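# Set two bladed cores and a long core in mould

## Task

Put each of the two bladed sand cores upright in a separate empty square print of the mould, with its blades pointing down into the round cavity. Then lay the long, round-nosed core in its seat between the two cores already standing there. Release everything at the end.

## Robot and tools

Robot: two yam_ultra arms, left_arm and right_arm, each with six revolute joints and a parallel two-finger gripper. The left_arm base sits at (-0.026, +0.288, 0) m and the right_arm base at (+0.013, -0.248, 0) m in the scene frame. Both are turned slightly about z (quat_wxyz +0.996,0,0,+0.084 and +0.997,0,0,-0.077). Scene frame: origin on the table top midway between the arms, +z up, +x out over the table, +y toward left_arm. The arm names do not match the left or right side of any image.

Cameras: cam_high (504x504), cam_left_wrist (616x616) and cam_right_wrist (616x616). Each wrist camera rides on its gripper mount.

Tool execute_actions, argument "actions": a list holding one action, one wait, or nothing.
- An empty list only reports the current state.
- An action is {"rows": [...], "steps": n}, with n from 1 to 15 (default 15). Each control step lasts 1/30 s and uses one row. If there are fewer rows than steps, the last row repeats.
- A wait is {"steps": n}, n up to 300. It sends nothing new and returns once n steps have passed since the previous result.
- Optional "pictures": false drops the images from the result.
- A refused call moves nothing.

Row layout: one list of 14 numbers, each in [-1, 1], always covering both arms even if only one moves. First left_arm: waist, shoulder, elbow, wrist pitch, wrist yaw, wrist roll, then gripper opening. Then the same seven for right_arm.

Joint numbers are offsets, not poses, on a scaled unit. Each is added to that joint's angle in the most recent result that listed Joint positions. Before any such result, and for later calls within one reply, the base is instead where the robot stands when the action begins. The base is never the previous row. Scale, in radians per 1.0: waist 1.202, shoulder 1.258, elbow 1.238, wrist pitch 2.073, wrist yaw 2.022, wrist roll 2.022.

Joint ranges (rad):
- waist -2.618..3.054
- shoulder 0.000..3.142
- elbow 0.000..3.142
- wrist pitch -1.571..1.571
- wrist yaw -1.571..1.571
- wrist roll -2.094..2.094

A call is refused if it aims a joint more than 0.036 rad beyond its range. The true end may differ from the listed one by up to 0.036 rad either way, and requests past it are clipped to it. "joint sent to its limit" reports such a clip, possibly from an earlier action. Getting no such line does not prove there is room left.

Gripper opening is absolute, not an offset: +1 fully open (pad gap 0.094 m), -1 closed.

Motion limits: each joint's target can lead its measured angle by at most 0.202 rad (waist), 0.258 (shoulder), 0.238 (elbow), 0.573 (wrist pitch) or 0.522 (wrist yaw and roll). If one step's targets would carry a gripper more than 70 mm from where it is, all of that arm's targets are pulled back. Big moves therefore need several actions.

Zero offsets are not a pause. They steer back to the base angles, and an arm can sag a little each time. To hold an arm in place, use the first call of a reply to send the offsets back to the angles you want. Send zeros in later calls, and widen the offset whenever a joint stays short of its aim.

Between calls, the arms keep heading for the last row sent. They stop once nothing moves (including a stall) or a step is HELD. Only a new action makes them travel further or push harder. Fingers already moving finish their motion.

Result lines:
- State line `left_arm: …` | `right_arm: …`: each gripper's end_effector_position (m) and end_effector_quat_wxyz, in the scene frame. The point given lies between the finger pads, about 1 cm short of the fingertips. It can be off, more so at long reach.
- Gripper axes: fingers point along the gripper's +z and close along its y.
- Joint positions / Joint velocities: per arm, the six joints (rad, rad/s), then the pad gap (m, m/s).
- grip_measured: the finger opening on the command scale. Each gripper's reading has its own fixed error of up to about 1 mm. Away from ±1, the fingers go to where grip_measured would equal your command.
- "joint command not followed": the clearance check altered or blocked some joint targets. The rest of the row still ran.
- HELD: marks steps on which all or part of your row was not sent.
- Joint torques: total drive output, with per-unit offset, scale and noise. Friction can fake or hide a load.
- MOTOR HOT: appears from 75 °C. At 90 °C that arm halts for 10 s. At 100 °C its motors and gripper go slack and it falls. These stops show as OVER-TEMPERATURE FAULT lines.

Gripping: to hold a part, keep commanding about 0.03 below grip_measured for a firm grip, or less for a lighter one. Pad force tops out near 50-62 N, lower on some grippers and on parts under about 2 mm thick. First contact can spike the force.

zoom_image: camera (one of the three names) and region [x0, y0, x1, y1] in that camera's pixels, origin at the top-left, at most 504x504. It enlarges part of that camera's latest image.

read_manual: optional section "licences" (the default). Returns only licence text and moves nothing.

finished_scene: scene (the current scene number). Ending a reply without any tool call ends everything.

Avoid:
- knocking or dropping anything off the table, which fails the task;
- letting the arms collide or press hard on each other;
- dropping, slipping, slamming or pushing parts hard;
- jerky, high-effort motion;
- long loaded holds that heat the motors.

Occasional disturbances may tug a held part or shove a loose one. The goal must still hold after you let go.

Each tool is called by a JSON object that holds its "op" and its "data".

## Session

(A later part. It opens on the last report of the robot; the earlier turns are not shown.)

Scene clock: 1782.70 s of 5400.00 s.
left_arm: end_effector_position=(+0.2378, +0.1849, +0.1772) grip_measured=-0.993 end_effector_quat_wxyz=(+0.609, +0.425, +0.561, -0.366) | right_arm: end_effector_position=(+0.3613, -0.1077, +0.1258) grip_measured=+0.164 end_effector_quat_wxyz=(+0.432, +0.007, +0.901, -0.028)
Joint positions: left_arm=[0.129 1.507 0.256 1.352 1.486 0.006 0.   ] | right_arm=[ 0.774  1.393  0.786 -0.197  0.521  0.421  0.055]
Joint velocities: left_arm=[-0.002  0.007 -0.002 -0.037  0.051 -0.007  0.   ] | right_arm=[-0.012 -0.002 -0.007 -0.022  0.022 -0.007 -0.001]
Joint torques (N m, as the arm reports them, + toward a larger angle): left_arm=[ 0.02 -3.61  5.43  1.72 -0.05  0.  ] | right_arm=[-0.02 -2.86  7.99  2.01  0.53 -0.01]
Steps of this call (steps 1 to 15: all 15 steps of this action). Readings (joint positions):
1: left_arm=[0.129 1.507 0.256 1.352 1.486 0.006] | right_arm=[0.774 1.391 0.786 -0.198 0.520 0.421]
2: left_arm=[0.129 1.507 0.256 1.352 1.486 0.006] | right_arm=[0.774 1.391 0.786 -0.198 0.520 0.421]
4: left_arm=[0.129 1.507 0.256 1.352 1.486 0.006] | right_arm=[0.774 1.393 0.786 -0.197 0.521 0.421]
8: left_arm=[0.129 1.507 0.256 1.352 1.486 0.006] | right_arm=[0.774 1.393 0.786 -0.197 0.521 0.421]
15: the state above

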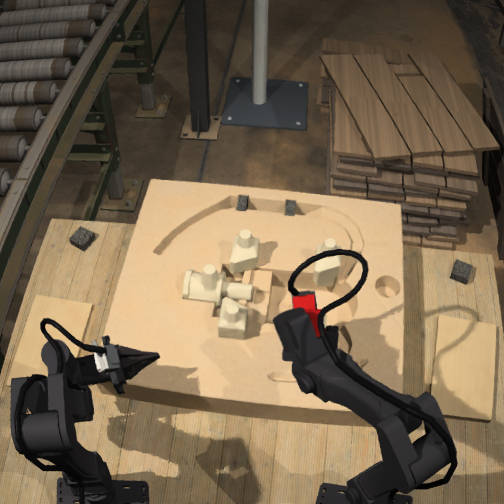

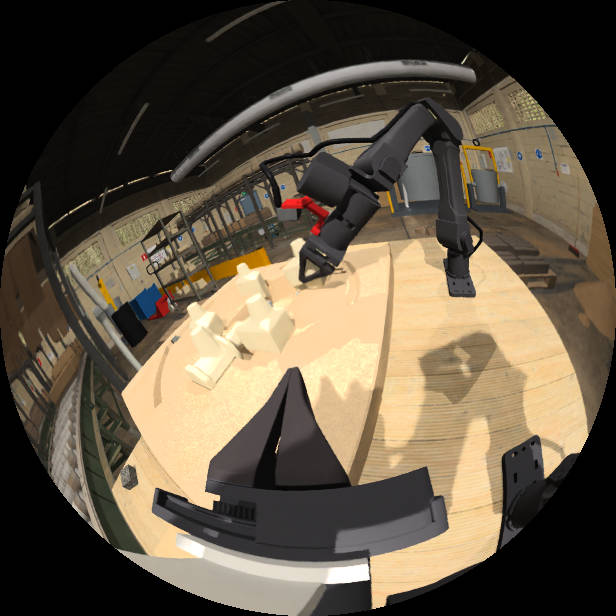

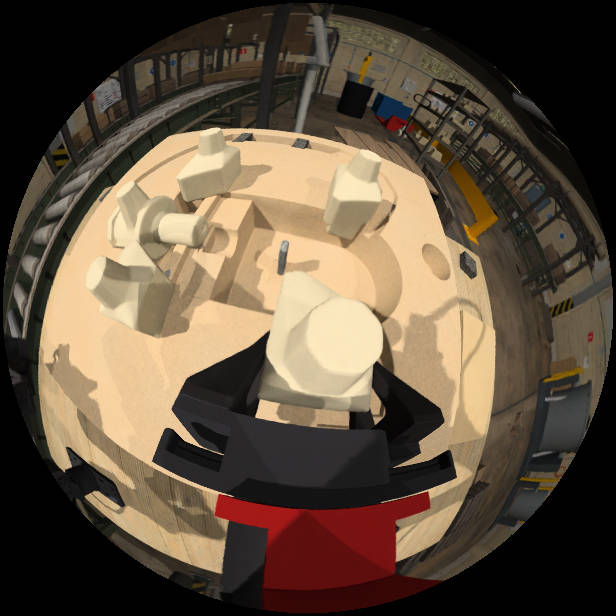

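{"op": "execute_actions", "data": {"actions": [{"rows":[[0,0,0.01,0,0,0,-1,0,-0.03,0.015,0.03,0.012,0,0.1],[0,0,0.01,0,0,0,-1,0,-0.04,0.015,0.04,0.012,0,0.1],[0,0,0.01,0,0,0,-1,0,-0.045,0.015,0.05,0.012,0,0.1],[0,0,0.01,0,0,0,-1,0,-0.045,0.015,0.055,0.012,0,0.1],[0,0,0.01,0,0,0,-1,0,-0.045,0.01,0.055,0.012,0,0.1],[0,0,0.01,0,0,0,-1,-0.01,-0.045,0.01,0.055,0.015,0.005,0.1],[0,0,0.01,0,0,0,-1,-0.015,-0.045,0,0.055,0.018,0.01,0.1],[0,0,0.01,0,0,0,-1,-0.019,-0.045,-0.007,0.055,0.02,0.013,0.1]]}], "pictures": false}}

{"op": "execute_actions", "data": {"actions": [{"steps":8}]}}

{"op": "zoom_image", "data": {"camera": "cam_left_wrist", "region": [280,250,340,300]}}

Scene clock: 1798.50 s of 5400.00 s.
left_arm: end_effector_position=(+0.2378, +0.1849, +0.1772) grip_measured=-0.993 end_effector_quat_wxyz=(+0.609, +0.425, +0.561, -0.366) | right_arm: end_effector_position=(+0.3656, -0.1123, +0.1316) grip_measured=+0.164 end_effector_quat_wxyz=(+0.449, +0.027, +0.893, -0.019)
Joint positions: left_arm=[0.129 1.507 0.256 1.352 1.486 0.006 0.   ] | right_arm=[ 0.759  1.378  0.768 -0.151  0.528  0.435  0.055]
Joint velocities: left_arm=[-0.002 -0.002  0.012  0.022 -0.007  0.022  0.001] | right_arm=[ 0.007 -0.007 -0.017  0.051  0.022  0.066 -0.001]
Joint torques (N m, as the arm reports them, + toward a larger angle): left_arm=[ 0.05 -3.65  5.39  1.71 -0.03 -0.01] | right_arm=[-0.8  -7.16  7.56  2.21  0.63  0.11]
Steps of this call (steps 1 to 15: the robot went on to your last target; steps 16 to 90: nothing new was sent; then 12.30 s passed at rest; steps 91 to 105: all 15 steps of this action). Readings (joint positions):
91: left_arm=[0.129 1.507 0.256 1.352 1.486 0.006] | right_arm=[0.774 1.391 0.786 -0.197 0.520 0.421]
92: left_arm=[0.129 1.507 0.256 1.352 1.486 0.006] | right_arm=[0.774 1.389 0.786 -0.196 0.519 0.421]
94: left_arm=[0.129 1.507 0.256 1.352 1.486 0.006] | right_arm=[0.774 1.387 0.786 -0.188 0.519 0.421]
98: left_arm=[0.129 1.507 0.256 1.352 1.486 0.006] | right_arm=[0.771 1.381 0.784 -0.162 0.520 0.425]
105: the state above

Scene clock: 1798.77 s of 5400.00 s.
left_arm: end_effector_position=(+0.2378, +0.1849, +0.1772) grip_measured=-0.993 end_effector_quat_wxyz=(+0.609, +0.425, +0.561, -0.366) | right_arm: end_effector_position=(+0.3655, -0.1123, +0.1314) grip_measured=+0.164 end_effector_quat_wxyz=(+0.449, +0.028, +0.893, -0.019)
Joint positions: left_arm=[0.129 1.507 0.256 1.352 1.486 0.006 0.   ] | right_arm=[ 0.759  1.378  0.767 -0.151  0.528  0.437  0.055]
Joint velocities: left_arm=[-0.002  0.002 -0.007 -0.037  0.022  0.007  0.   ] | right_arm=[-0.007 -0.007  0.002  0.022 -0.066 -0.022 -0.001]
Joint torques (N m, as the arm reports them, + toward a larger angle): left_arm=[-0.01 -3.62  5.4   1.72 -0.06 -0.01] | right_arm=[-0.83 -7.12  7.42  2.22  0.64  0.11]
Steps of this call (steps 1 to 8: the robot went on to your last target). Readings (joint positions):
1: left_arm=[0.129 1.507 0.256 1.352 1.486 0.006] | right_arm=[0.759 1.378 0.767 -0.151 0.528 0.436]
2: left_arm=[0.129 1.507 0.256 1.352 1.486 0.006] | right_arm=[0.759 1.378 0.767 -0.151 0.528 0.436]
4: left_arm=[0.129 1.507 0.256 1.352 1.486 0.006] | right_arm=[0.759 1.378 0.767 -0.151 0.528 0.437]
8: the state above

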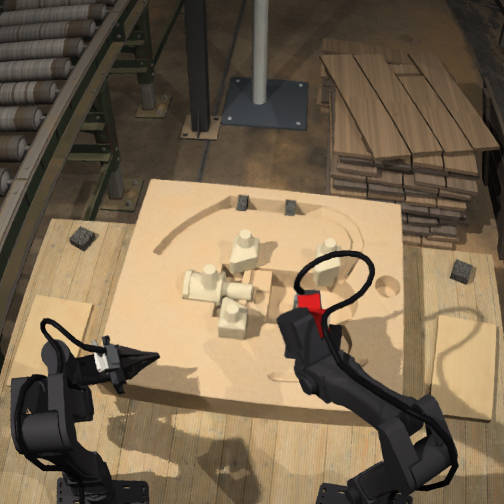

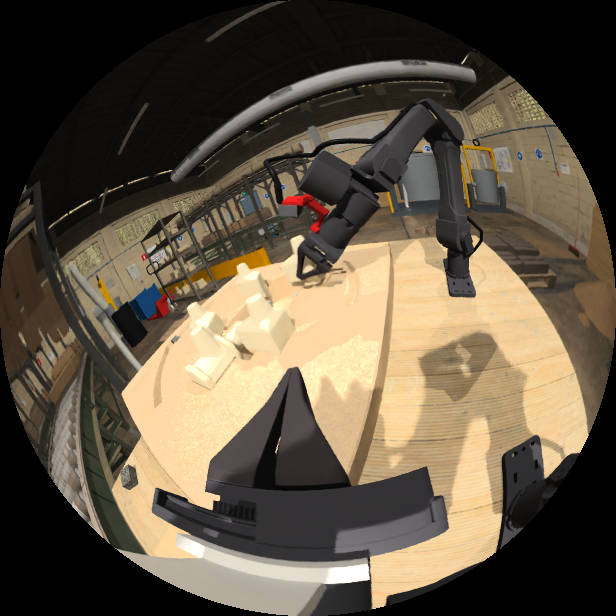

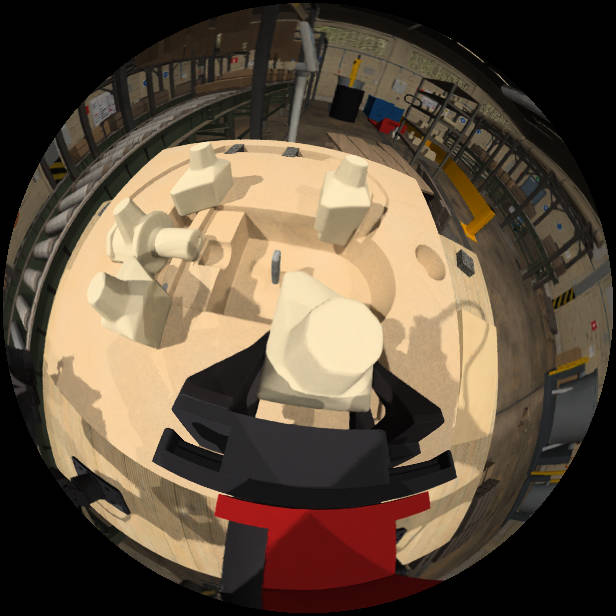

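Region (280, 250, 340, 300) of cam_left_wrist's 616x616 image, scaled by 8.400, with more detail than that image has.

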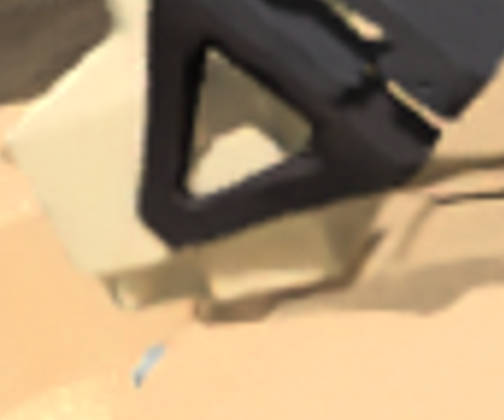

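{"op": "execute_actions", "data": {"actions": [{"rows":[[0,0,0.01,0,0,0,-1,0,0,0.015,0.03,0.012,0,0.1],[0,0,0.01,0,0,0,-1,0,0.01,0.015,0.03,0.012,0,0.1],[0,0,0.01,0,0,0,-1,0,0.015,0.015,0.03,0.012,0,0.1],[0,0,0.01,0,0,0,-1,0,0.025,0.015,0.03,0.012,0,0.1]]}]}}

{"op": "zoom_image", "data": {"camera": "cam_left_wrist", "region": [280,250,340,300]}}

Scene clock: 1806.70 s of 5400.00 s.
left_arm: end_effector_position=(+0.2378, +0.1849, +0.1772) grip_measured=-0.993 end_effector_quat_wxyz=(+0.609, +0.425, +0.561, -0.366) | right_arm: end_effector_position=(+0.3661, -0.1124, +0.1296) grip_measured=+0.164 end_effector_quat_wxyz=(+0.448, +0.028, +0.893, -0.022)
Joint positions: left_arm=[0.129 1.507 0.256 1.352 1.486 0.006 0.   ] | right_arm=[ 0.76   1.386  0.767 -0.147  0.532  0.438  0.055]
Joint velocities: left_arm=[ 0.012 -0.007 -0.007  0.007  0.022  0.095  0.   ] | right_arm=[ 0.002 -0.002  0.007 -0.007 -0.051 -0.022  0.   ]
Joint torques (N m, as the arm reports them, + toward a larger angle): left_arm=[ 0.04 -3.54  5.36  1.73 -0.05  0.01] | right_arm=[-0.08 -2.8   8.02  2.12  0.49 -0.01]
Steps of this call (steps 1 to 15: the robot went on to your last target; steps 16 to 90: nothing new was sent; then 4.43 s passed at rest; steps 91 to 105: all 15 steps of this action). Readings (joint positions):
91: left_arm=[0.129 1.507 0.256 1.352 1.486 0.006] | right_arm=[0.759 1.378 0.767 -0.151 0.528 0.438]
92: left_arm=[0.129 1.507 0.256 1.352 1.486 0.006] | right_arm=[0.759 1.380 0.767 -0.151 0.528 0.438]
94: left_arm=[0.129 1.507 0.256 1.352 1.486 0.006] | right_arm=[0.760 1.386 0.767 -0.148 0.531 0.438]
98: left_arm=[0.129 1.507 0.256 1.352 1.486 0.006] | right_arm=[0.760 1.386 0.767 -0.147 0.532 0.438]
105: the state above

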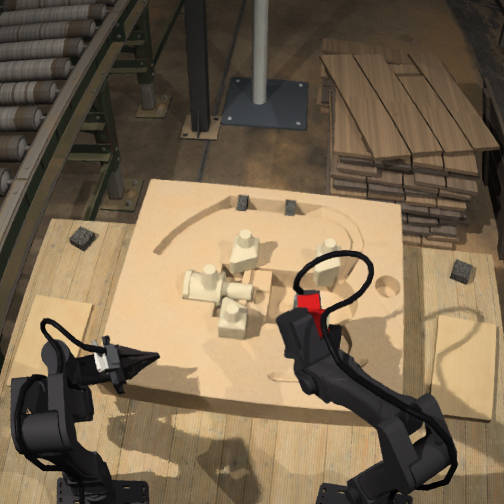

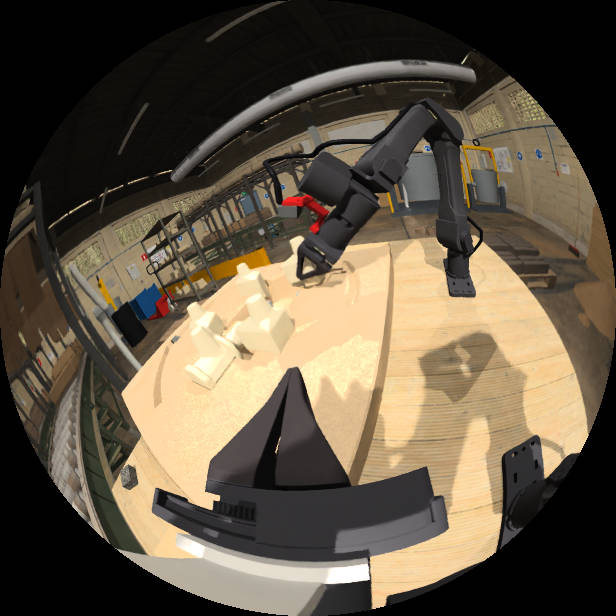

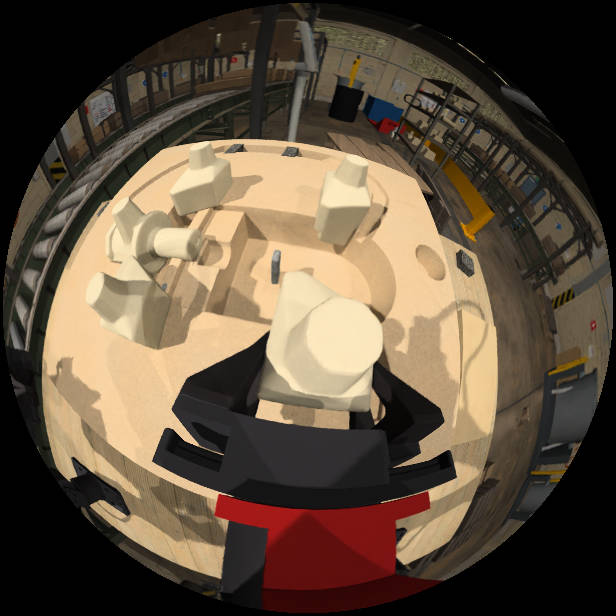

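Region (280, 250, 340, 300) of cam_left_wrist's 616x616 image, scaled by 8.400, with more detail than that image has.

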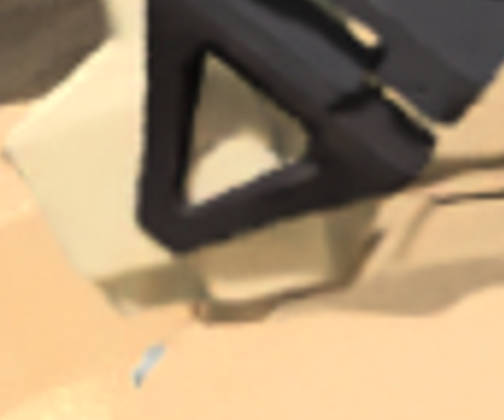

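{"op": "execute_actions", "data": {"actions": [{"rows":[[0,0,0.01,0,0,0,-1,0,-0.03,0.01,0.02,0.012,0,0.1],[0,0,0.01,0,0,0,-1,0.005,-0.04,0.0,0.02,0.012,0,0.1],[0,0,0.01,0,0,0,-1,0.01,-0.05,-0.005,0.02,0.012,0.005,0.1],[0,0,0.01,0,0,0,-1,0.015,-0.05,-0.01,0.02,0.012,0.01,0.1],[0,0,0.01,0,0,0,-1,0.02,-0.05,-0.015,0.02,0.015,0.01,0.1],[0,0,0.01,0,0,0,-1,0.02,-0.05,-0.02,0.02,0.015,0.01,0.1],[0,0,0.01,0,0,0,-1,0.02,-0.05,-0.026,0.02,0.015,0.01,0.1]]}], "pictures": false}}

{"op": "execute_actions", "data": {"actions": [{"rows":[[0,0,0.01,0,0,0,-1,0,0,0.015,0.025,0.012,0,0.1],[0,0,0.01,0,0,0,-1,0,0.01,0.015,0.025,0.012,0,0.1],[0,0,0.01,0,0,0,-1,0,0.02,0.015,0.025,0.012,0,0.1]]}]}}

{"op": "zoom_image", "data": {"camera": "cam_left_wrist", "region": [280,250,340,300]}}

Scene clock: 1814.27 s of 5400.00 s.
left_arm: end_effector_position=(+0.2378, +0.1849, +0.1772) grip_measured=-0.993 end_effector_quat_wxyz=(+0.609, +0.425, +0.561, -0.366) | right_arm: end_effector_position=(+0.3561, -0.1128, +0.1230) grip_measured=+0.164 end_effector_quat_wxyz=(+0.443, +0.024, +0.896, -0.021)
Joint positions: left_arm=[0.129 1.507 0.256 1.352 1.486 0.006 0.   ] | right_arm=[ 0.776  1.362  0.73  -0.149  0.534  0.447  0.055]
Joint velocities: left_arm=[-0.017 -0.012  0.012 -0.037 -0.051 -0.007  0.001] | right_arm=[-0.007 -0.012  0.007 -0.081  0.037 -0.007 -0.   ]
Joint torques (N m, as the arm reports them, + toward a larger angle): left_arm=[ 0.04 -3.62  5.45  1.72 -0.05  0.01] | right_arm=[ 0.73 -6.8   7.07  1.97  0.59  0.11]
Steps of this call (steps 1 to 15: the robot went on to your last target; steps 16 to 90: nothing new was sent; then 4.07 s passed at rest; steps 91 to 105: all 15 steps of this action). Readings (joint positions):
91: left_arm=[0.129 1.507 0.256 1.352 1.486 0.006] | right_arm=[0.760 1.384 0.767 -0.148 0.532 0.438]
92: left_arm=[0.129 1.507 0.256 1.352 1.486 0.006] | right_arm=[0.760 1.382 0.767 -0.149 0.531 0.438]
94: left_arm=[0.129 1.507 0.256 1.352 1.486 0.006] | right_arm=[0.761 1.375 0.761 -0.149 0.531 0.439]
98: left_arm=[0.129 1.507 0.256 1.352 1.486 0.006] | right_arm=[0.774 1.363 0.737 -0.150 0.532 0.444]
105: the state above

Scene clock: 1814.77 s of 5400.00 s.
left_arm: end_effector_position=(+0.2378, +0.1849, +0.1772) grip_measured=-0.993 end_effector_quat_wxyz=(+0.609, +0.425, +0.561, -0.366) | right_arm: end_effector_position=(+0.3563, -0.1130, +0.1221) grip_measured=+0.164 end_effector_quat_wxyz=(+0.443, +0.024, +0.896, -0.022)
Joint positions: left_arm=[0.129 1.507 0.256 1.352 1.486 0.006 0.   ] | right_arm=[ 0.776  1.366  0.73  -0.148  0.537  0.447  0.055]
Joint velocities: left_arm=[-0.012 -0.002 -0.007 -0.051 -0.007 -0.037 -0.001] | right_arm=[-0.007 -0.022  0.007 -0.037 -0.037 -0.007  0.   ]
Joint torques (N m, as the arm reports them, + toward a larger angle): left_arm=[ 0.01 -3.6   5.42  1.73 -0.04  0.  ] | right_arm=[-0.04 -2.67  7.97  2.02  0.52 -0.01]
Steps of this call (steps 1 to 15: all 15 steps of this action). Readings (joint positions):
1: left_arm=[0.129 1.507 0.256 1.352 1.486 0.006] | right_arm=[0.776 1.362 0.730 -0.149 0.534 0.447]
2: left_arm=[0.129 1.507 0.256 1.352 1.486 0.006] | right_arm=[0.776 1.364 0.730 -0.149 0.534 0.447]
4: left_arm=[0.129 1.507 0.256 1.352 1.486 0.006] | right_arm=[0.776 1.366 0.730 -0.148 0.537 0.447]
8: left_arm=[0.129 1.507 0.256 1.352 1.486 0.006] | right_arm=[0.776 1.366 0.730 -0.148 0.537 0.447]
15: the state above

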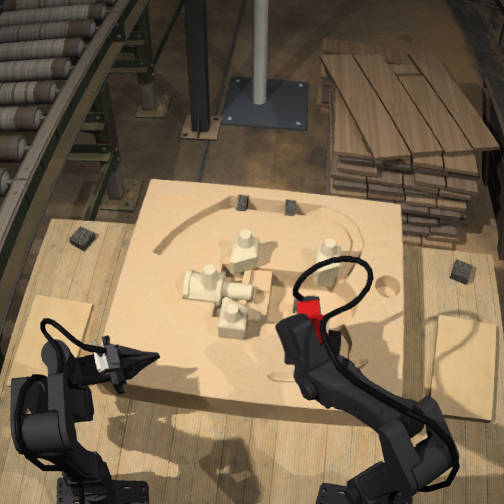

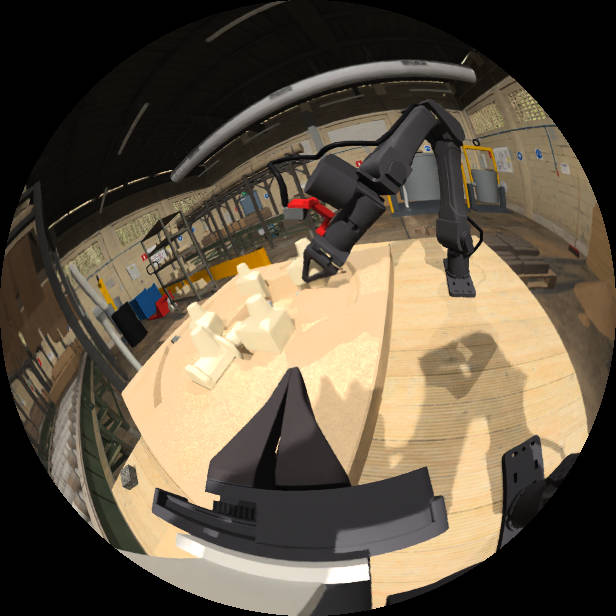

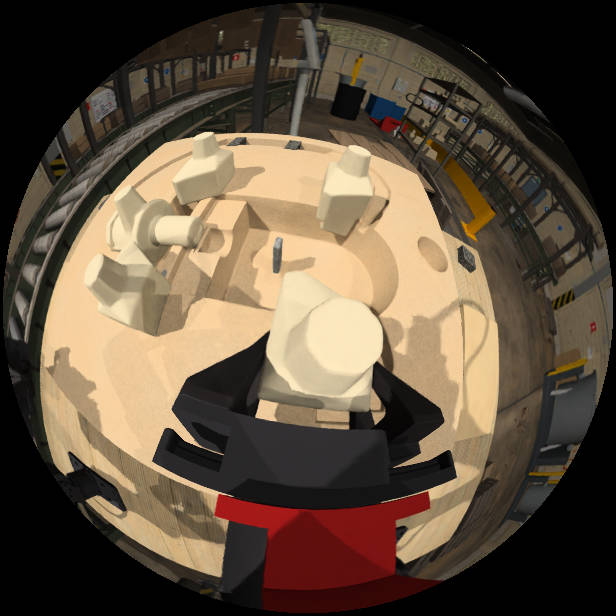

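Region (280, 250, 340, 300) of cam_left_wrist's 616x616 image, scaled by 8.400, with more detail than that image has.

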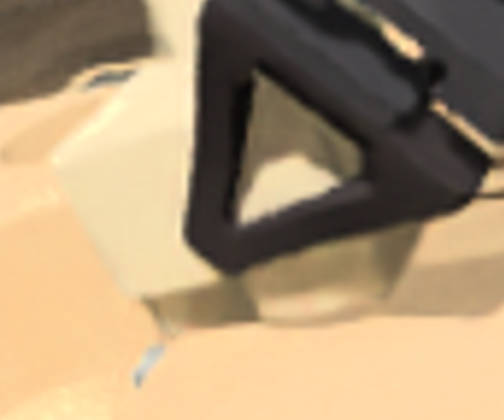

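{"op": "execute_actions", "data": {"actions": [{"rows":[[0,-0.03,0.05,-0.03,-0.02,0,-1,0,-0.03,0.015,0.025,0.012,0,0.1],[0,-0.06,0.1,-0.06,-0.04,0.02,-1,0,-0.04,0.015,0.025,0.012,0,0.1],[0,-0.09,0.15,-0.1,-0.06,0.04,-1,0,-0.05,0.015,0.025,0.012,0,0.1],[0,-0.12,0.2,-0.15,-0.08,0.06,-1,0,-0.06,0.015,0.025,0.012,0,0.1],[-0.05,-0.15,0.25,-0.2,-0.1,0.08,-1,0,-0.07,0.015,0.025,0.012,0,0.1],[-0.1,-0.17,0.3,-0.25,-0.13,0.1,-1,0,-0.08,0.015,0.025,0.012,0,0.1],[-0.15,-0.17,0.35,-0.3,-0.16,0.12,-1,0,-0.08,0.015,0.025,0.012,0,0.1],[-0.2,-0.17,0.38,-0.35,-0.19,0.14,-1,0,-0.08,0.015,0.025,0.012,0,0.1],[-0.25,-0.17,0.38,-0.4,-0.22,0.16,-1,0,-0.08,0.015,0.025,0.012,0,0.1],[-0.3,-0.17,0.38,-0.44,-0.25,0.175,-1,0,-0.08,0.015,0.025,0.012,0,0.1],[-0.36,-0.17,0.38,-0.48,-0.28,0.175,-1,0,-0.08,0.015,0.025,0.012,0,0.1],[-0.42,-0.17,0.38,-0.52,-0.31,0.175,-1,0,-0.08,0.015,0.025,0.012,0,0.1],[-0.48,-0.17,0.38,-0.55,-0.33,0.175,-1,0,-0.08,0.015,0.025,0.012,0,0.1],[-0.54,-0.17,0.38,-0.575,-0.35,0.175,-1,0,-0.08,0.015,0.025,0.012,0,0.1],[-0.6,-0.14,0.38,-0.575,-0.37,0.175,-1,0,-0.08,0.015,0.025,0.012,0,0.1]]}], "pictures": false}}

{"op": "execute_actions", "data": {"actions": [{"steps":25}]}}

Scene clock: 1844.80 s of 5400.00 s.
left_arm: end_effector_position=(+0.2833, +0.0546, +0.2813) grip_measured=-0.993 end_effector_quat_wxyz=(+0.612, +0.484, +0.536, -0.324) | right_arm: end_effector_position=(+0.3548, -0.1139, +0.1432) grip_measured=+0.164 end_effector_quat_wxyz=(+0.464, +0.032, +0.885, -0.006)
Joint positions: left_arm=[-0.434  1.294  0.736  0.485  0.956  0.306  0.   ] | right_arm=[ 0.776  1.301  0.73  -0.153  0.536  0.447  0.055]
Joint velocities: left_arm=[-1.712  0.203 -0.017 -1.502 -1.179  0.242 -0.001] | right_arm=[-0.007 -0.017 -0.022 -0.037 -0.022 -0.051 -0.001]
Joint torques (N m, as the arm reports them, + toward a larger angle): left_arm=[-0.3  -2.88  6.6   1.95  0.06  0.02] | right_arm=[ 0.02 -6.18  8.19  2.16  0.55  0.01]
Steps of this call (steps 1 to 15: the robot went on to your last target; steps 16 to 90: nothing new was sent; then 26.53 s passed at rest; steps 91 to 105: all 15 steps of this action). Readings (joint positions):
91: left_arm=[0.129 1.504 0.260 1.345 1.485 0.006] | right_arm=[0.776 1.364 0.730 -0.148 0.537 0.447]
92: left_arm=[0.129 1.493 0.276 1.321 1.478 0.012] | right_arm=[0.776 1.362 0.730 -0.148 0.536 0.447]
94: left_arm=[0.129 1.446 0.356 1.235 1.445 0.044] | right_arm=[0.776 1.356 0.730 -0.151 0.536 0.447]
98: left_arm=[0.009 1.331 0.617 0.974 1.292 0.152] | right_arm=[0.776 1.317 0.730 -0.155 0.536 0.447]
105: the state above

Scene clock: 1845.63 s of 5400.00 s.
left_arm: end_effector_position=(+0.2687, +0.0232, +0.2074) grip_measured=-0.993 end_effector_quat_wxyz=(+0.500, +0.481, +0.644, -0.321) | right_arm: end_effector_position=(+0.3548, -0.1139, +0.1432) grip_measured=+0.164 end_effector_quat_wxyz=(+0.464, +0.032, +0.885, -0.006)
Joint positions: left_arm=[-0.595  1.329  0.736  0.183  0.743  0.357  0.   ] | right_arm=[ 0.776  1.301  0.73  -0.153  0.536  0.447  0.055]
Joint velocities: left_arm=[ 0.002 -0.017  0.012  0.022 -0.037 -0.022 -0.   ] | right_arm=[ 0.012  0.012 -0.002  0.037  0.051 -0.095 -0.001]
Joint torques (N m, as the arm reports them, + toward a larger angle): left_arm=[ 0.36 -4.55  6.49  2.05  0.16  0.03] | right_arm=[-0.01 -6.13  8.17  2.16  0.57  0.  ]
Steps of this call (steps 1 to 25: the robot went on to your last target). Readings (joint positions):
1: left_arm=[-0.493 1.302 0.736 0.432 0.915 0.316] | right_arm=[0.776 1.301 0.730 -0.153 0.536 0.447]
2: left_arm=[-0.542 1.311 0.736 0.381 0.884 0.325] | right_arm=[0.776 1.301 0.730 -0.153 0.536 0.447]
4: left_arm=[-0.591 1.326 0.736 0.299 0.841 0.337] | right_arm=[0.776 1.301 0.730 -0.153 0.536 0.447]
8: left_arm=[-0.595 1.329 0.736 0.223 0.783 0.349] | right_arm=[0.776 1.301 0.730 -0.153 0.536 0.447]
25: the state above

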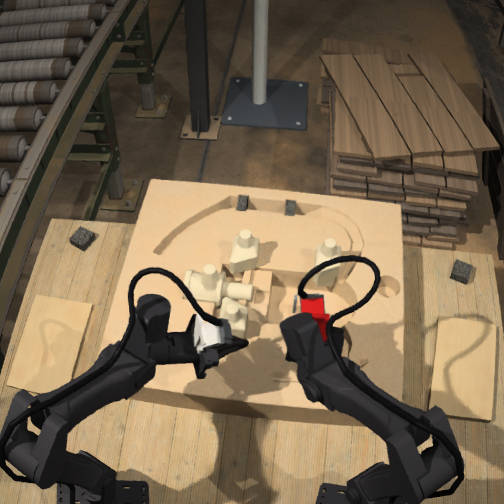

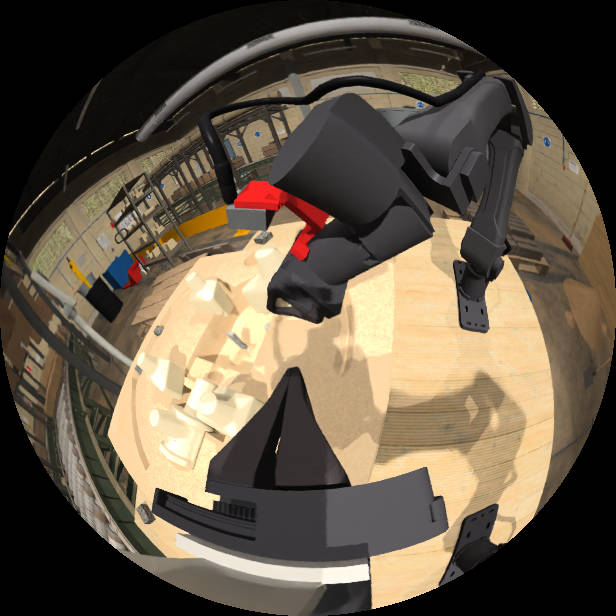

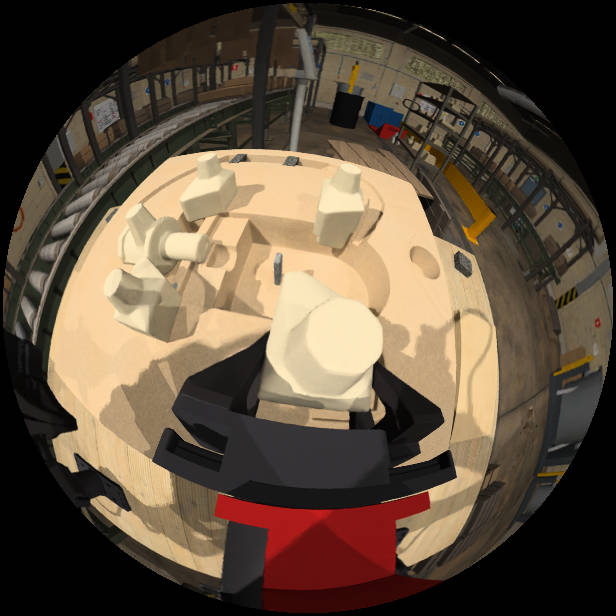

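{"op": "execute_actions", "data": {"actions": [{"rows":[[0,0,-0.02,0.01,0,0,-1,0,-0.04,0.015,0.025,0.012,0,0.1],[0,0.01,-0.04,0.02,0,0,-1,0,-0.05,0.015,0.025,0.012,0,0.1],[0,0.02,-0.06,0.03,0,0,-1,0,-0.06,0.015,0.025,0.012,0,0.1],[0,0.03,-0.08,0.04,0,0,-1,0,-0.07,0.015,0.025,0.012,0,0.1],[0,0.04,-0.1,0.05,0,0,-1,0,-0.08,0.015,0.025,0.012,0,0.1],[0,0.05,-0.12,0.06,0,0,-1,0,-0.09,0.015,0.025,0.012,0,0.1],[0,0.06,-0.14,0.07,0,0,-1,0,-0.09,0.015,0.025,0.012,0,0.1],[0,0.07,-0.16,0.08,0,0,-1,0,-0.09,0.015,0.025,0.012,0,0.1]]}]}}

{"op": "zoom_image", "data": {"camera": "cam_left_wrist", "region": [210,240,350,360]}}

Scene clock: 1853.73 s of 5400.00 s.
left_arm: end_effector_position=(+0.2461, +0.0338, +0.1210) grip_measured=-0.993 end_effector_quat_wxyz=(+0.439, +0.473, +0.688, -0.332) | right_arm: end_effector_position=(+0.3515, -0.1161, +0.1682) grip_measured=+0.164 end_effector_quat_wxyz=(+0.488, +0.042, +0.871, +0.014)
Joint positions: left_arm=[-0.595  1.421  0.54   0.318  0.74   0.357  0.   ] | right_arm=[ 0.776  1.221  0.73  -0.161  0.535  0.447  0.055]
Joint velocities: left_arm=[ 0.017 -0.002  0.002  0.271 -0.022 -0.007  0.   ] | right_arm=[-0.007  0.002  0.002  0.066  0.007  0.051 -0.   ]
Joint torques (N m, as the arm reports them, + toward a larger angle): left_arm=[ 0.01 -4.91  6.28  2.14  0.25 -0.01] | right_arm=[ 0.   -5.56  8.3   2.25  0.52 -0.01]
Steps of this call (steps 1 to 15: the robot went on to your last target; steps 16 to 90: nothing new was sent; then 4.60 s passed at rest; steps 91 to 105: all 15 steps of this action). Readings (joint positions):
91: left_arm=[-0.595 1.329 0.736 0.184 0.741 0.357] | right_arm=[0.776 1.301 0.730 -0.154 0.536 0.447]
92: left_arm=[-0.595 1.329 0.732 0.193 0.741 0.357] | right_arm=[0.776 1.299 0.730 -0.154 0.535 0.447]
94: left_arm=[-0.595 1.331 0.707 0.227 0.741 0.357] | right_arm=[0.776 1.286 0.730 -0.161 0.535 0.447]
98: left_arm=[-0.595 1.378 0.611 0.296 0.741 0.357] | right_arm=[0.776 1.236 0.730 -0.163 0.535 0.447]
105: the state above

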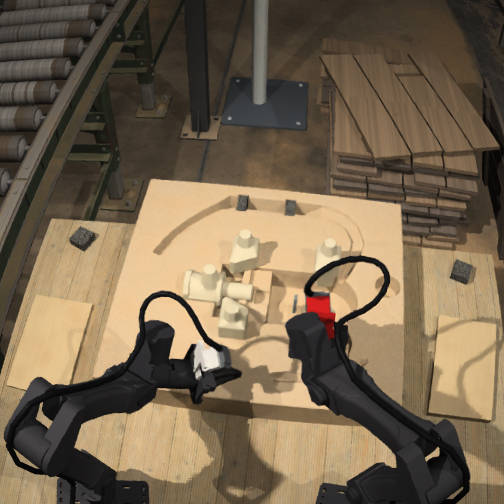

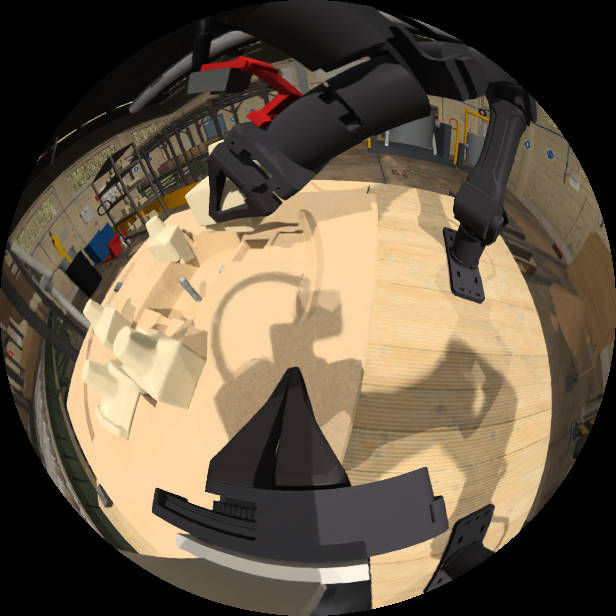

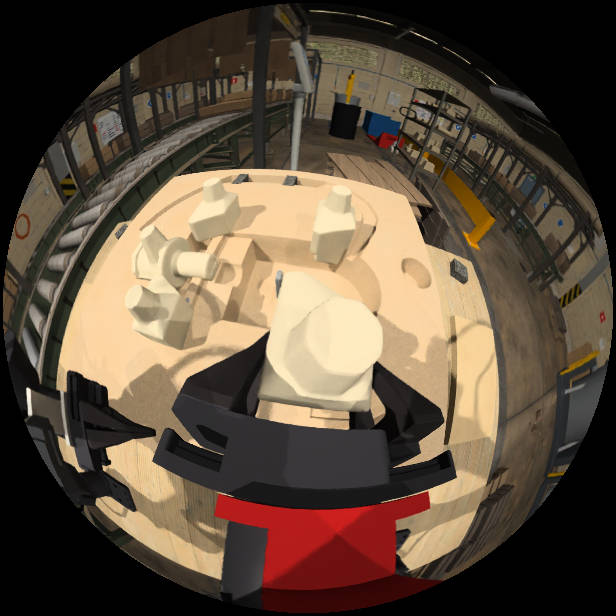

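Region (210, 240, 350, 360) of cam_left_wrist's 616x616 image, scaled by 3.600, with more detail than that image has; it fills the top 432 rows of this view, and the rest is white.

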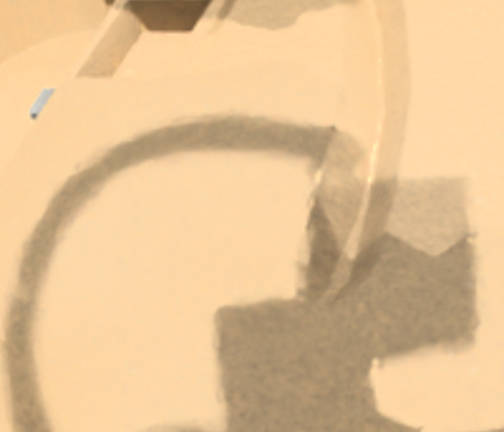

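{"op": "zoom_image", "data": {"camera": "cam_left_wrist", "region": [190,190,310,290]}}

Region (190, 190, 310, 290) of cam_left_wrist's 616x616 image, scaled by 4.200, with more detail than that image has.

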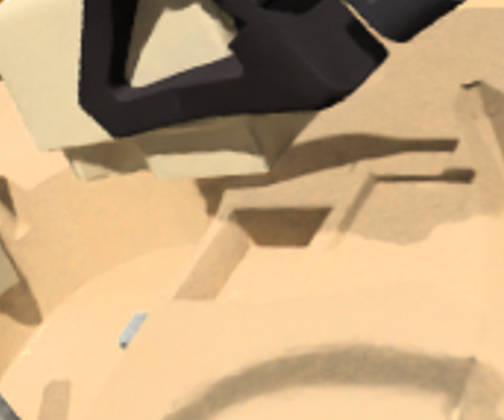

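{"op": "execute_actions", "data": {"actions": [{"rows":[[0,0,0.01,0.01,0,0,-1,0,0,0.03,0.03,0.012,0,0.1],[0,0,0.01,0.01,0,0,-1,0,0.01,0.04,0.03,0.012,0,0.1],[0,0,0.01,0.01,0,0,-1,0,0.03,0.05,0.03,0.012,0,0.1],[0,0,0.01,0.01,0,0,-1,-0.01,0.045,0.06,0.03,0.012,0,0.1],[0,0,0.01,0.01,0,0,-1,-0.015,0.06,0.07,0.03,0.012,0,0.1],[0,0,0.01,0.01,0,0,-1,-0.015,0.075,0.07,0.03,0.012,0,0.1],[0,0,0.01,0.01,0,0,-1,-0.015,0.09,0.07,0.03,0.012,0,0.1],[0,0,0.01,0.01,0,0,-1,-0.015,0.1,0.07,0.03,0.012,0,0.1],[0,0,0.01,0.01,0,0,-1,-0.015,0.11,0.07,0.035,0.012,0,0.1]]}], "pictures": false}}

{"op": "execute_actions", "data": {"actions": [{"steps":8}]}}

{"op": "zoom_image", "data": {"camera": "cam_left_wrist", "region": [190,190,310,290]}}

Scene clock: 1870.43 s of 5400.00 s.
left_arm: end_effector_position=(+0.2486, +0.0326, +0.1256) grip_measured=-0.993 end_effector_quat_wxyz=(+0.450, +0.475, +0.681, -0.330) | right_arm: end_effector_position=(+0.3654, -0.1096, +0.1351) grip_measured=+0.164 end_effector_quat_wxyz=(+0.452, +0.031, +0.891, -0.016)
Joint positions: left_arm=[-0.595  1.421  0.54   0.345  0.74   0.357  0.   ] | right_arm=[ 0.768  1.376  0.776 -0.158  0.534  0.447  0.055]
Joint velocities: left_arm=[-0.002 -0.002  0.017 -0.051 -0.022  0.022 -0.001] | right_arm=[-0.012 -0.002 -0.027  0.022 -0.022  0.007 -0.001]
Joint torques (N m, as the arm reports them, + toward a larger angle): left_arm=[ 0.06 -4.62  7.44  2.14  0.23  0.01] | right_arm=[-0.93 -5.44  9.59  2.18  0.54 -0.02]
Steps of this call (steps 1 to 30: the robot went on to your last target; steps 31 to 90: nothing new was sent; then 13.20 s passed at rest; steps 91 to 105: all 15 steps of this action). Readings (joint positions):
91: left_arm=[-0.595 1.421 0.540 0.345 0.740 0.357] | right_arm=[0.776 1.221 0.730 -0.161 0.535 0.447]
92: left_arm=[-0.595 1.421 0.540 0.345 0.740 0.357] | right_arm=[0.776 1.223 0.730 -0.161 0.535 0.447]
94: left_arm=[-0.595 1.421 0.540 0.345 0.740 0.357] | right_arm=[0.776 1.241 0.740 -0.163 0.536 0.447]
98: left_arm=[-0.595 1.421 0.540 0.345 0.740 0.357] | right_arm=[0.769 1.320 0.774 -0.155 0.536 0.447]
105: the state above

Scene clock: 1870.70 s of 5400.00 s.
left_arm: end_effector_position=(+0.2486, +0.0326, +0.1256) grip_measured=-0.993 end_effector_quat_wxyz=(+0.450, +0.475, +0.681, -0.330) | right_arm: end_effector_position=(+0.3658, -0.1094, +0.1356) grip_measured=+0.164 end_effector_quat_wxyz=(+0.453, +0.031, +0.891, -0.015)
Joint positions: left_arm=[-0.595  1.421  0.54   0.345  0.74   0.357  0.   ] | right_arm=[ 0.768  1.376  0.776 -0.155  0.534  0.447  0.055]
Joint velocities: left_arm=[ 0.007 -0.002  0.002 -0.051  0.022 -0.022 -0.   ] | right_arm=[-0.002  0.002 -0.012 -0.007  0.051 -0.037 -0.001]
Joint torques (N m, as the arm reports them, + toward a larger angle): left_arm=[ 0.04 -4.62  7.47  2.17  0.23  0.01] | right_arm=[-1.   -5.47  9.58  2.21  0.54 -0.01]
Steps of this call (steps 1 to 8: the robot went on to your last target). Readings (joint positions):
1: left_arm=[-0.595 1.421 0.540 0.345 0.740 0.357] | right_arm=[0.768 1.376 0.776 -0.156 0.534 0.447]
2: left_arm=[-0.595 1.421 0.540 0.345 0.740 0.357] | right_arm=[0.768 1.376 0.776 -0.155 0.534 0.447]
4: left_arm=[-0.595 1.421 0.540 0.345 0.740 0.357] | right_arm=[0.768 1.376 0.776 -0.155 0.534 0.447]
8: the state above

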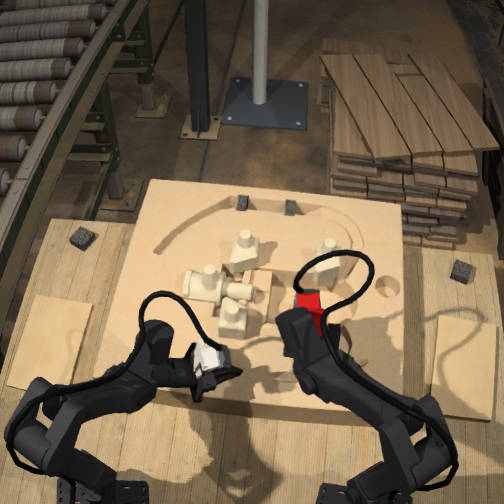

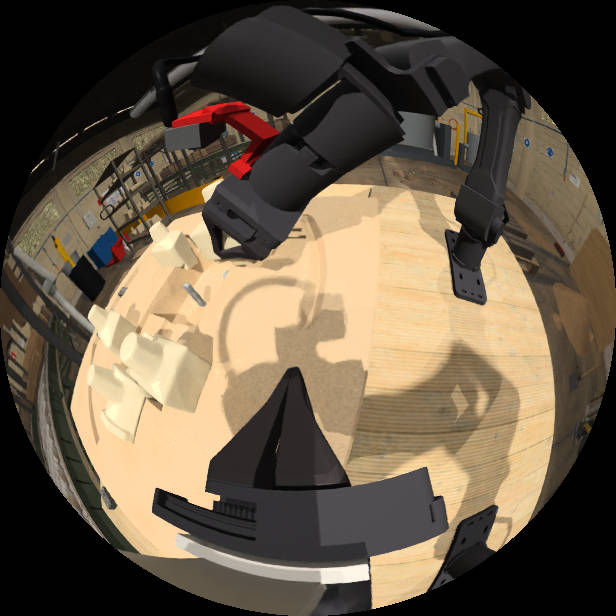

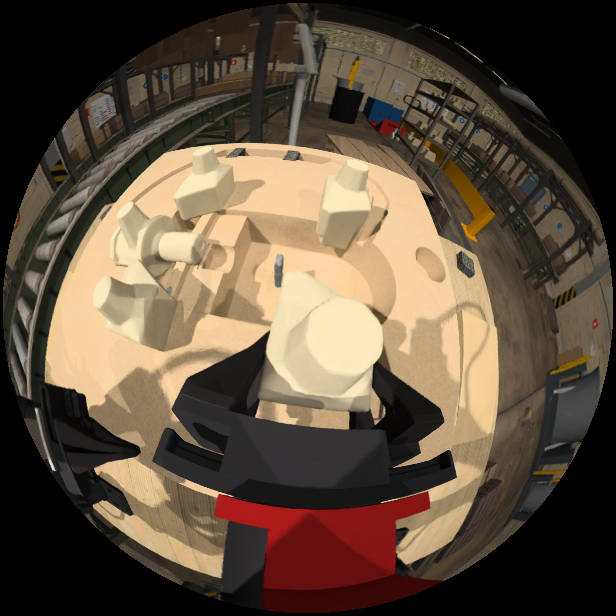

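Region (190, 190, 310, 290) of cam_left_wrist's 616x616 image, scaled by 4.200, with more detail than that image has.

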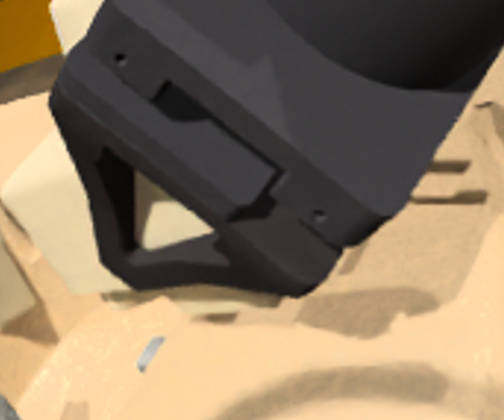

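{"op": "execute_actions", "data": {"actions": [{"rows":[[0,0,0.01,0.01,0,0,-1,0,-0.03,0.04,0.03,0.01,0,0.1],[0,0,0.01,0.01,0,0,-1,0,-0.04,0.05,0.025,0.01,0,0.1],[0,0,0.01,0.01,0,0,-1,-0.01,-0.04,0.055,0.02,0.005,0,0.1],[0,0,0.01,0.01,0,0,-1,-0.02,-0.04,0.055,0.015,0,-0.005,0.1],[0,0,0.01,0.01,0,0,-1,-0.03,-0.04,0.055,0.01,-0.005,-0.01,0.1],[0,0,0.01,0.01,0,0,-1,-0.04,-0.04,0.055,0.005,-0.01,-0.015,0.1],[0,0,0.01,0.01,0,0,-1,-0.05,-0.04,0.055,0.005,-0.015,-0.02,0.1],[0,0,0.01,0.01,0,0,-1,-0.06,-0.04,0.055,0.003,-0.02,-0.025,0.1],[0,0,0.01,0.01,0,0,-1,-0.07,-0.04,0.055,0.003,-0.024,-0.025,0.1]]}], "pictures": false}}

{"op": "execute_actions", "data": {"actions": [{"steps":10}]}}

{"op": "zoom_image", "data": {"camera": "cam_left_wrist", "region": [190,190,310,290]}}

Scene clock: 1885.93 s of 5400.00 s.
left_arm: end_effector_position=(+0.2502, +0.0319, +0.1284) grip_measured=-0.993 end_effector_quat_wxyz=(+0.456, +0.476, +0.676, -0.329) | right_arm: end_effector_position=(+0.3737, -0.1289, +0.1353) grip_measured=+0.164 end_effector_quat_wxyz=(+0.436, +0.037, +0.899, -0.023)
Joint positions: left_arm=[-0.595  1.421  0.54   0.361  0.74   0.357  0.   ] | right_arm=[ 0.689  1.376  0.8   -0.196  0.479  0.41   0.055]
Joint velocities: left_arm=[-0.007  0.002 -0.002  0.007 -0.007 -0.051 -0.   ] | right_arm=[ 0.002 -0.007  0.002  0.022 -0.081 -0.051  0.001]
Joint torques (N m, as the arm reports them, + toward a larger angle): left_arm=[ 0.05 -4.68  7.44  2.29  0.23  0.02] | right_arm=[-0.43 -7.85  9.76  2.07  0.43 -0.05]
Steps of this call (steps 1 to 15: the robot went on to your last target; steps 16 to 90: nothing new was sent; then 11.73 s passed at rest; steps 91 to 105: all 15 steps of this action). Readings (joint positions):
91: left_arm=[-0.595 1.421 0.540 0.346 0.740 0.357] | right_arm=[0.768 1.376 0.776 -0.155 0.534 0.447]
92: left_arm=[-0.595 1.421 0.540 0.349 0.740 0.357] | right_arm=[0.768 1.376 0.777 -0.156 0.534 0.447]
94: left_arm=[-0.595 1.421 0.540 0.354 0.740 0.357] | right_arm=[0.766 1.376 0.785 -0.165 0.528 0.447]
98: left_arm=[-0.595 1.421 0.540 0.359 0.740 0.357] | right_arm=[0.730 1.376 0.800 -0.175 0.500 0.430]
105: the state above

Scene clock: 1886.27 s of 5400.00 s.
left_arm: end_effector_position=(+0.2502, +0.0319, +0.1285) grip_measured=-0.993 end_effector_quat_wxyz=(+0.457, +0.476, +0.676, -0.329) | right_arm: end_effector_position=(+0.3737, -0.1285, +0.1351) grip_measured=+0.164 end_effector_quat_wxyz=(+0.435, +0.033, +0.899, -0.023)
Joint positions: left_arm=[-0.595  1.421  0.54   0.361  0.74   0.357  0.   ] | right_arm=[ 0.689  1.376  0.8   -0.196  0.477  0.404  0.055]
Joint velocities: left_arm=[ 0.017 -0.012 -0.002 -0.051  0.051  0.022 -0.   ] | right_arm=[-0.012 -0.002 -0.002 -0.081 -0.051 -0.066  0.   ]
Joint torques (N m, as the arm reports them, + toward a larger angle): left_arm=[ 0.06 -4.67  7.48  2.28  0.22  0.  ] | right_arm=[-0.44 -7.78  9.8   2.03  0.33 -0.09]
Steps of this call (steps 1 to 10: the robot went on to your last target). Readings (joint positions):
1: left_arm=[-0.595 1.421 0.540 0.361 0.740 0.357] | right_arm=[0.689 1.376 0.800 -0.196 0.478 0.409]
2: left_arm=[-0.595 1.421 0.540 0.361 0.740 0.357] | right_arm=[0.689 1.376 0.800 -0.196 0.477 0.407]
4: left_arm=[-0.595 1.421 0.540 0.361 0.740 0.357] | right_arm=[0.689 1.376 0.800 -0.196 0.477 0.406]
8: left_arm=[-0.595 1.421 0.540 0.361 0.740 0.357] | right_arm=[0.689 1.376 0.800 -0.196 0.477 0.404]
10: the state above

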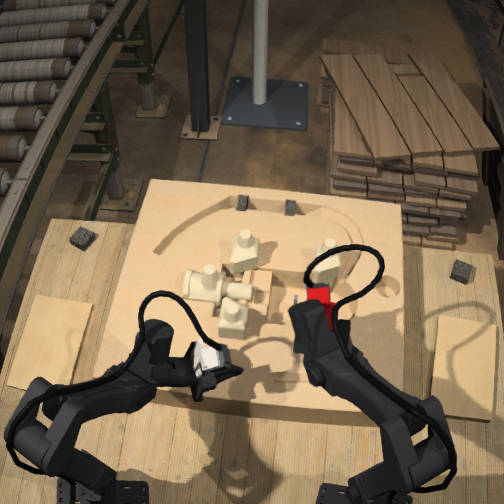

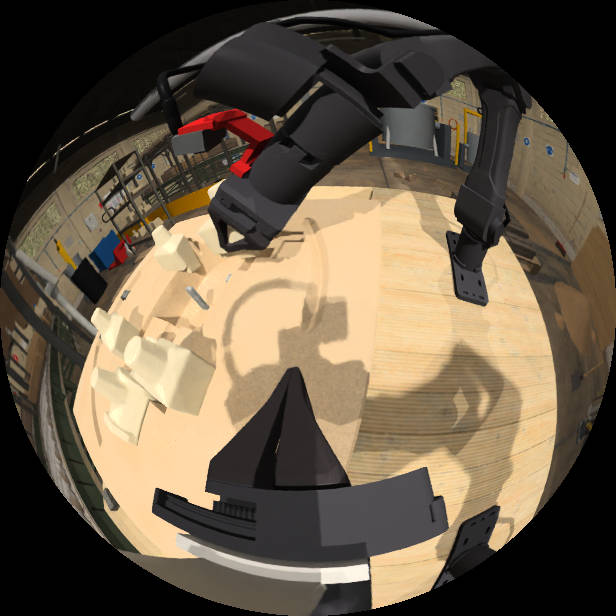

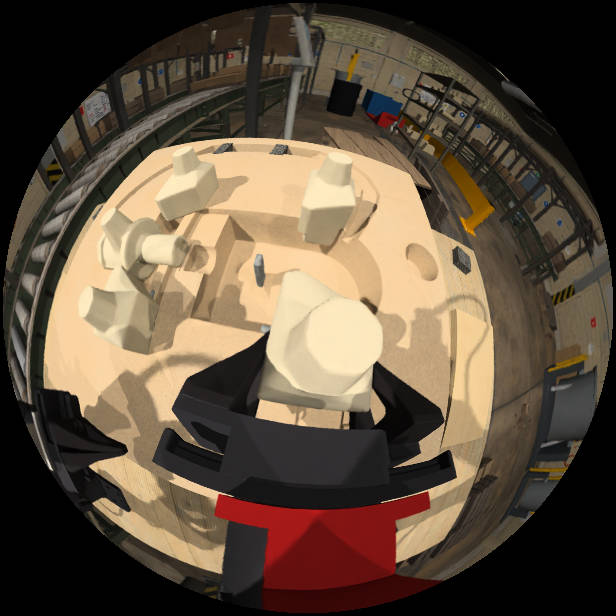

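Region (190, 190, 310, 290) of cam_left_wrist's 616x616 image, scaled by 4.200, with more detail than that image has.

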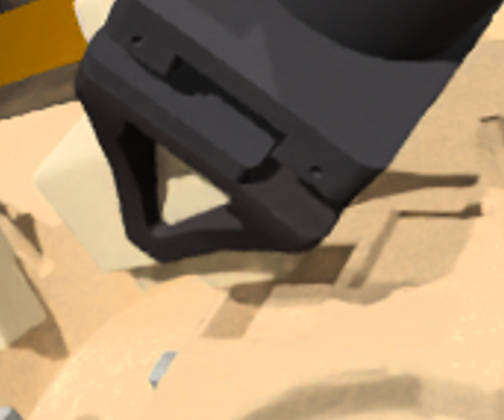

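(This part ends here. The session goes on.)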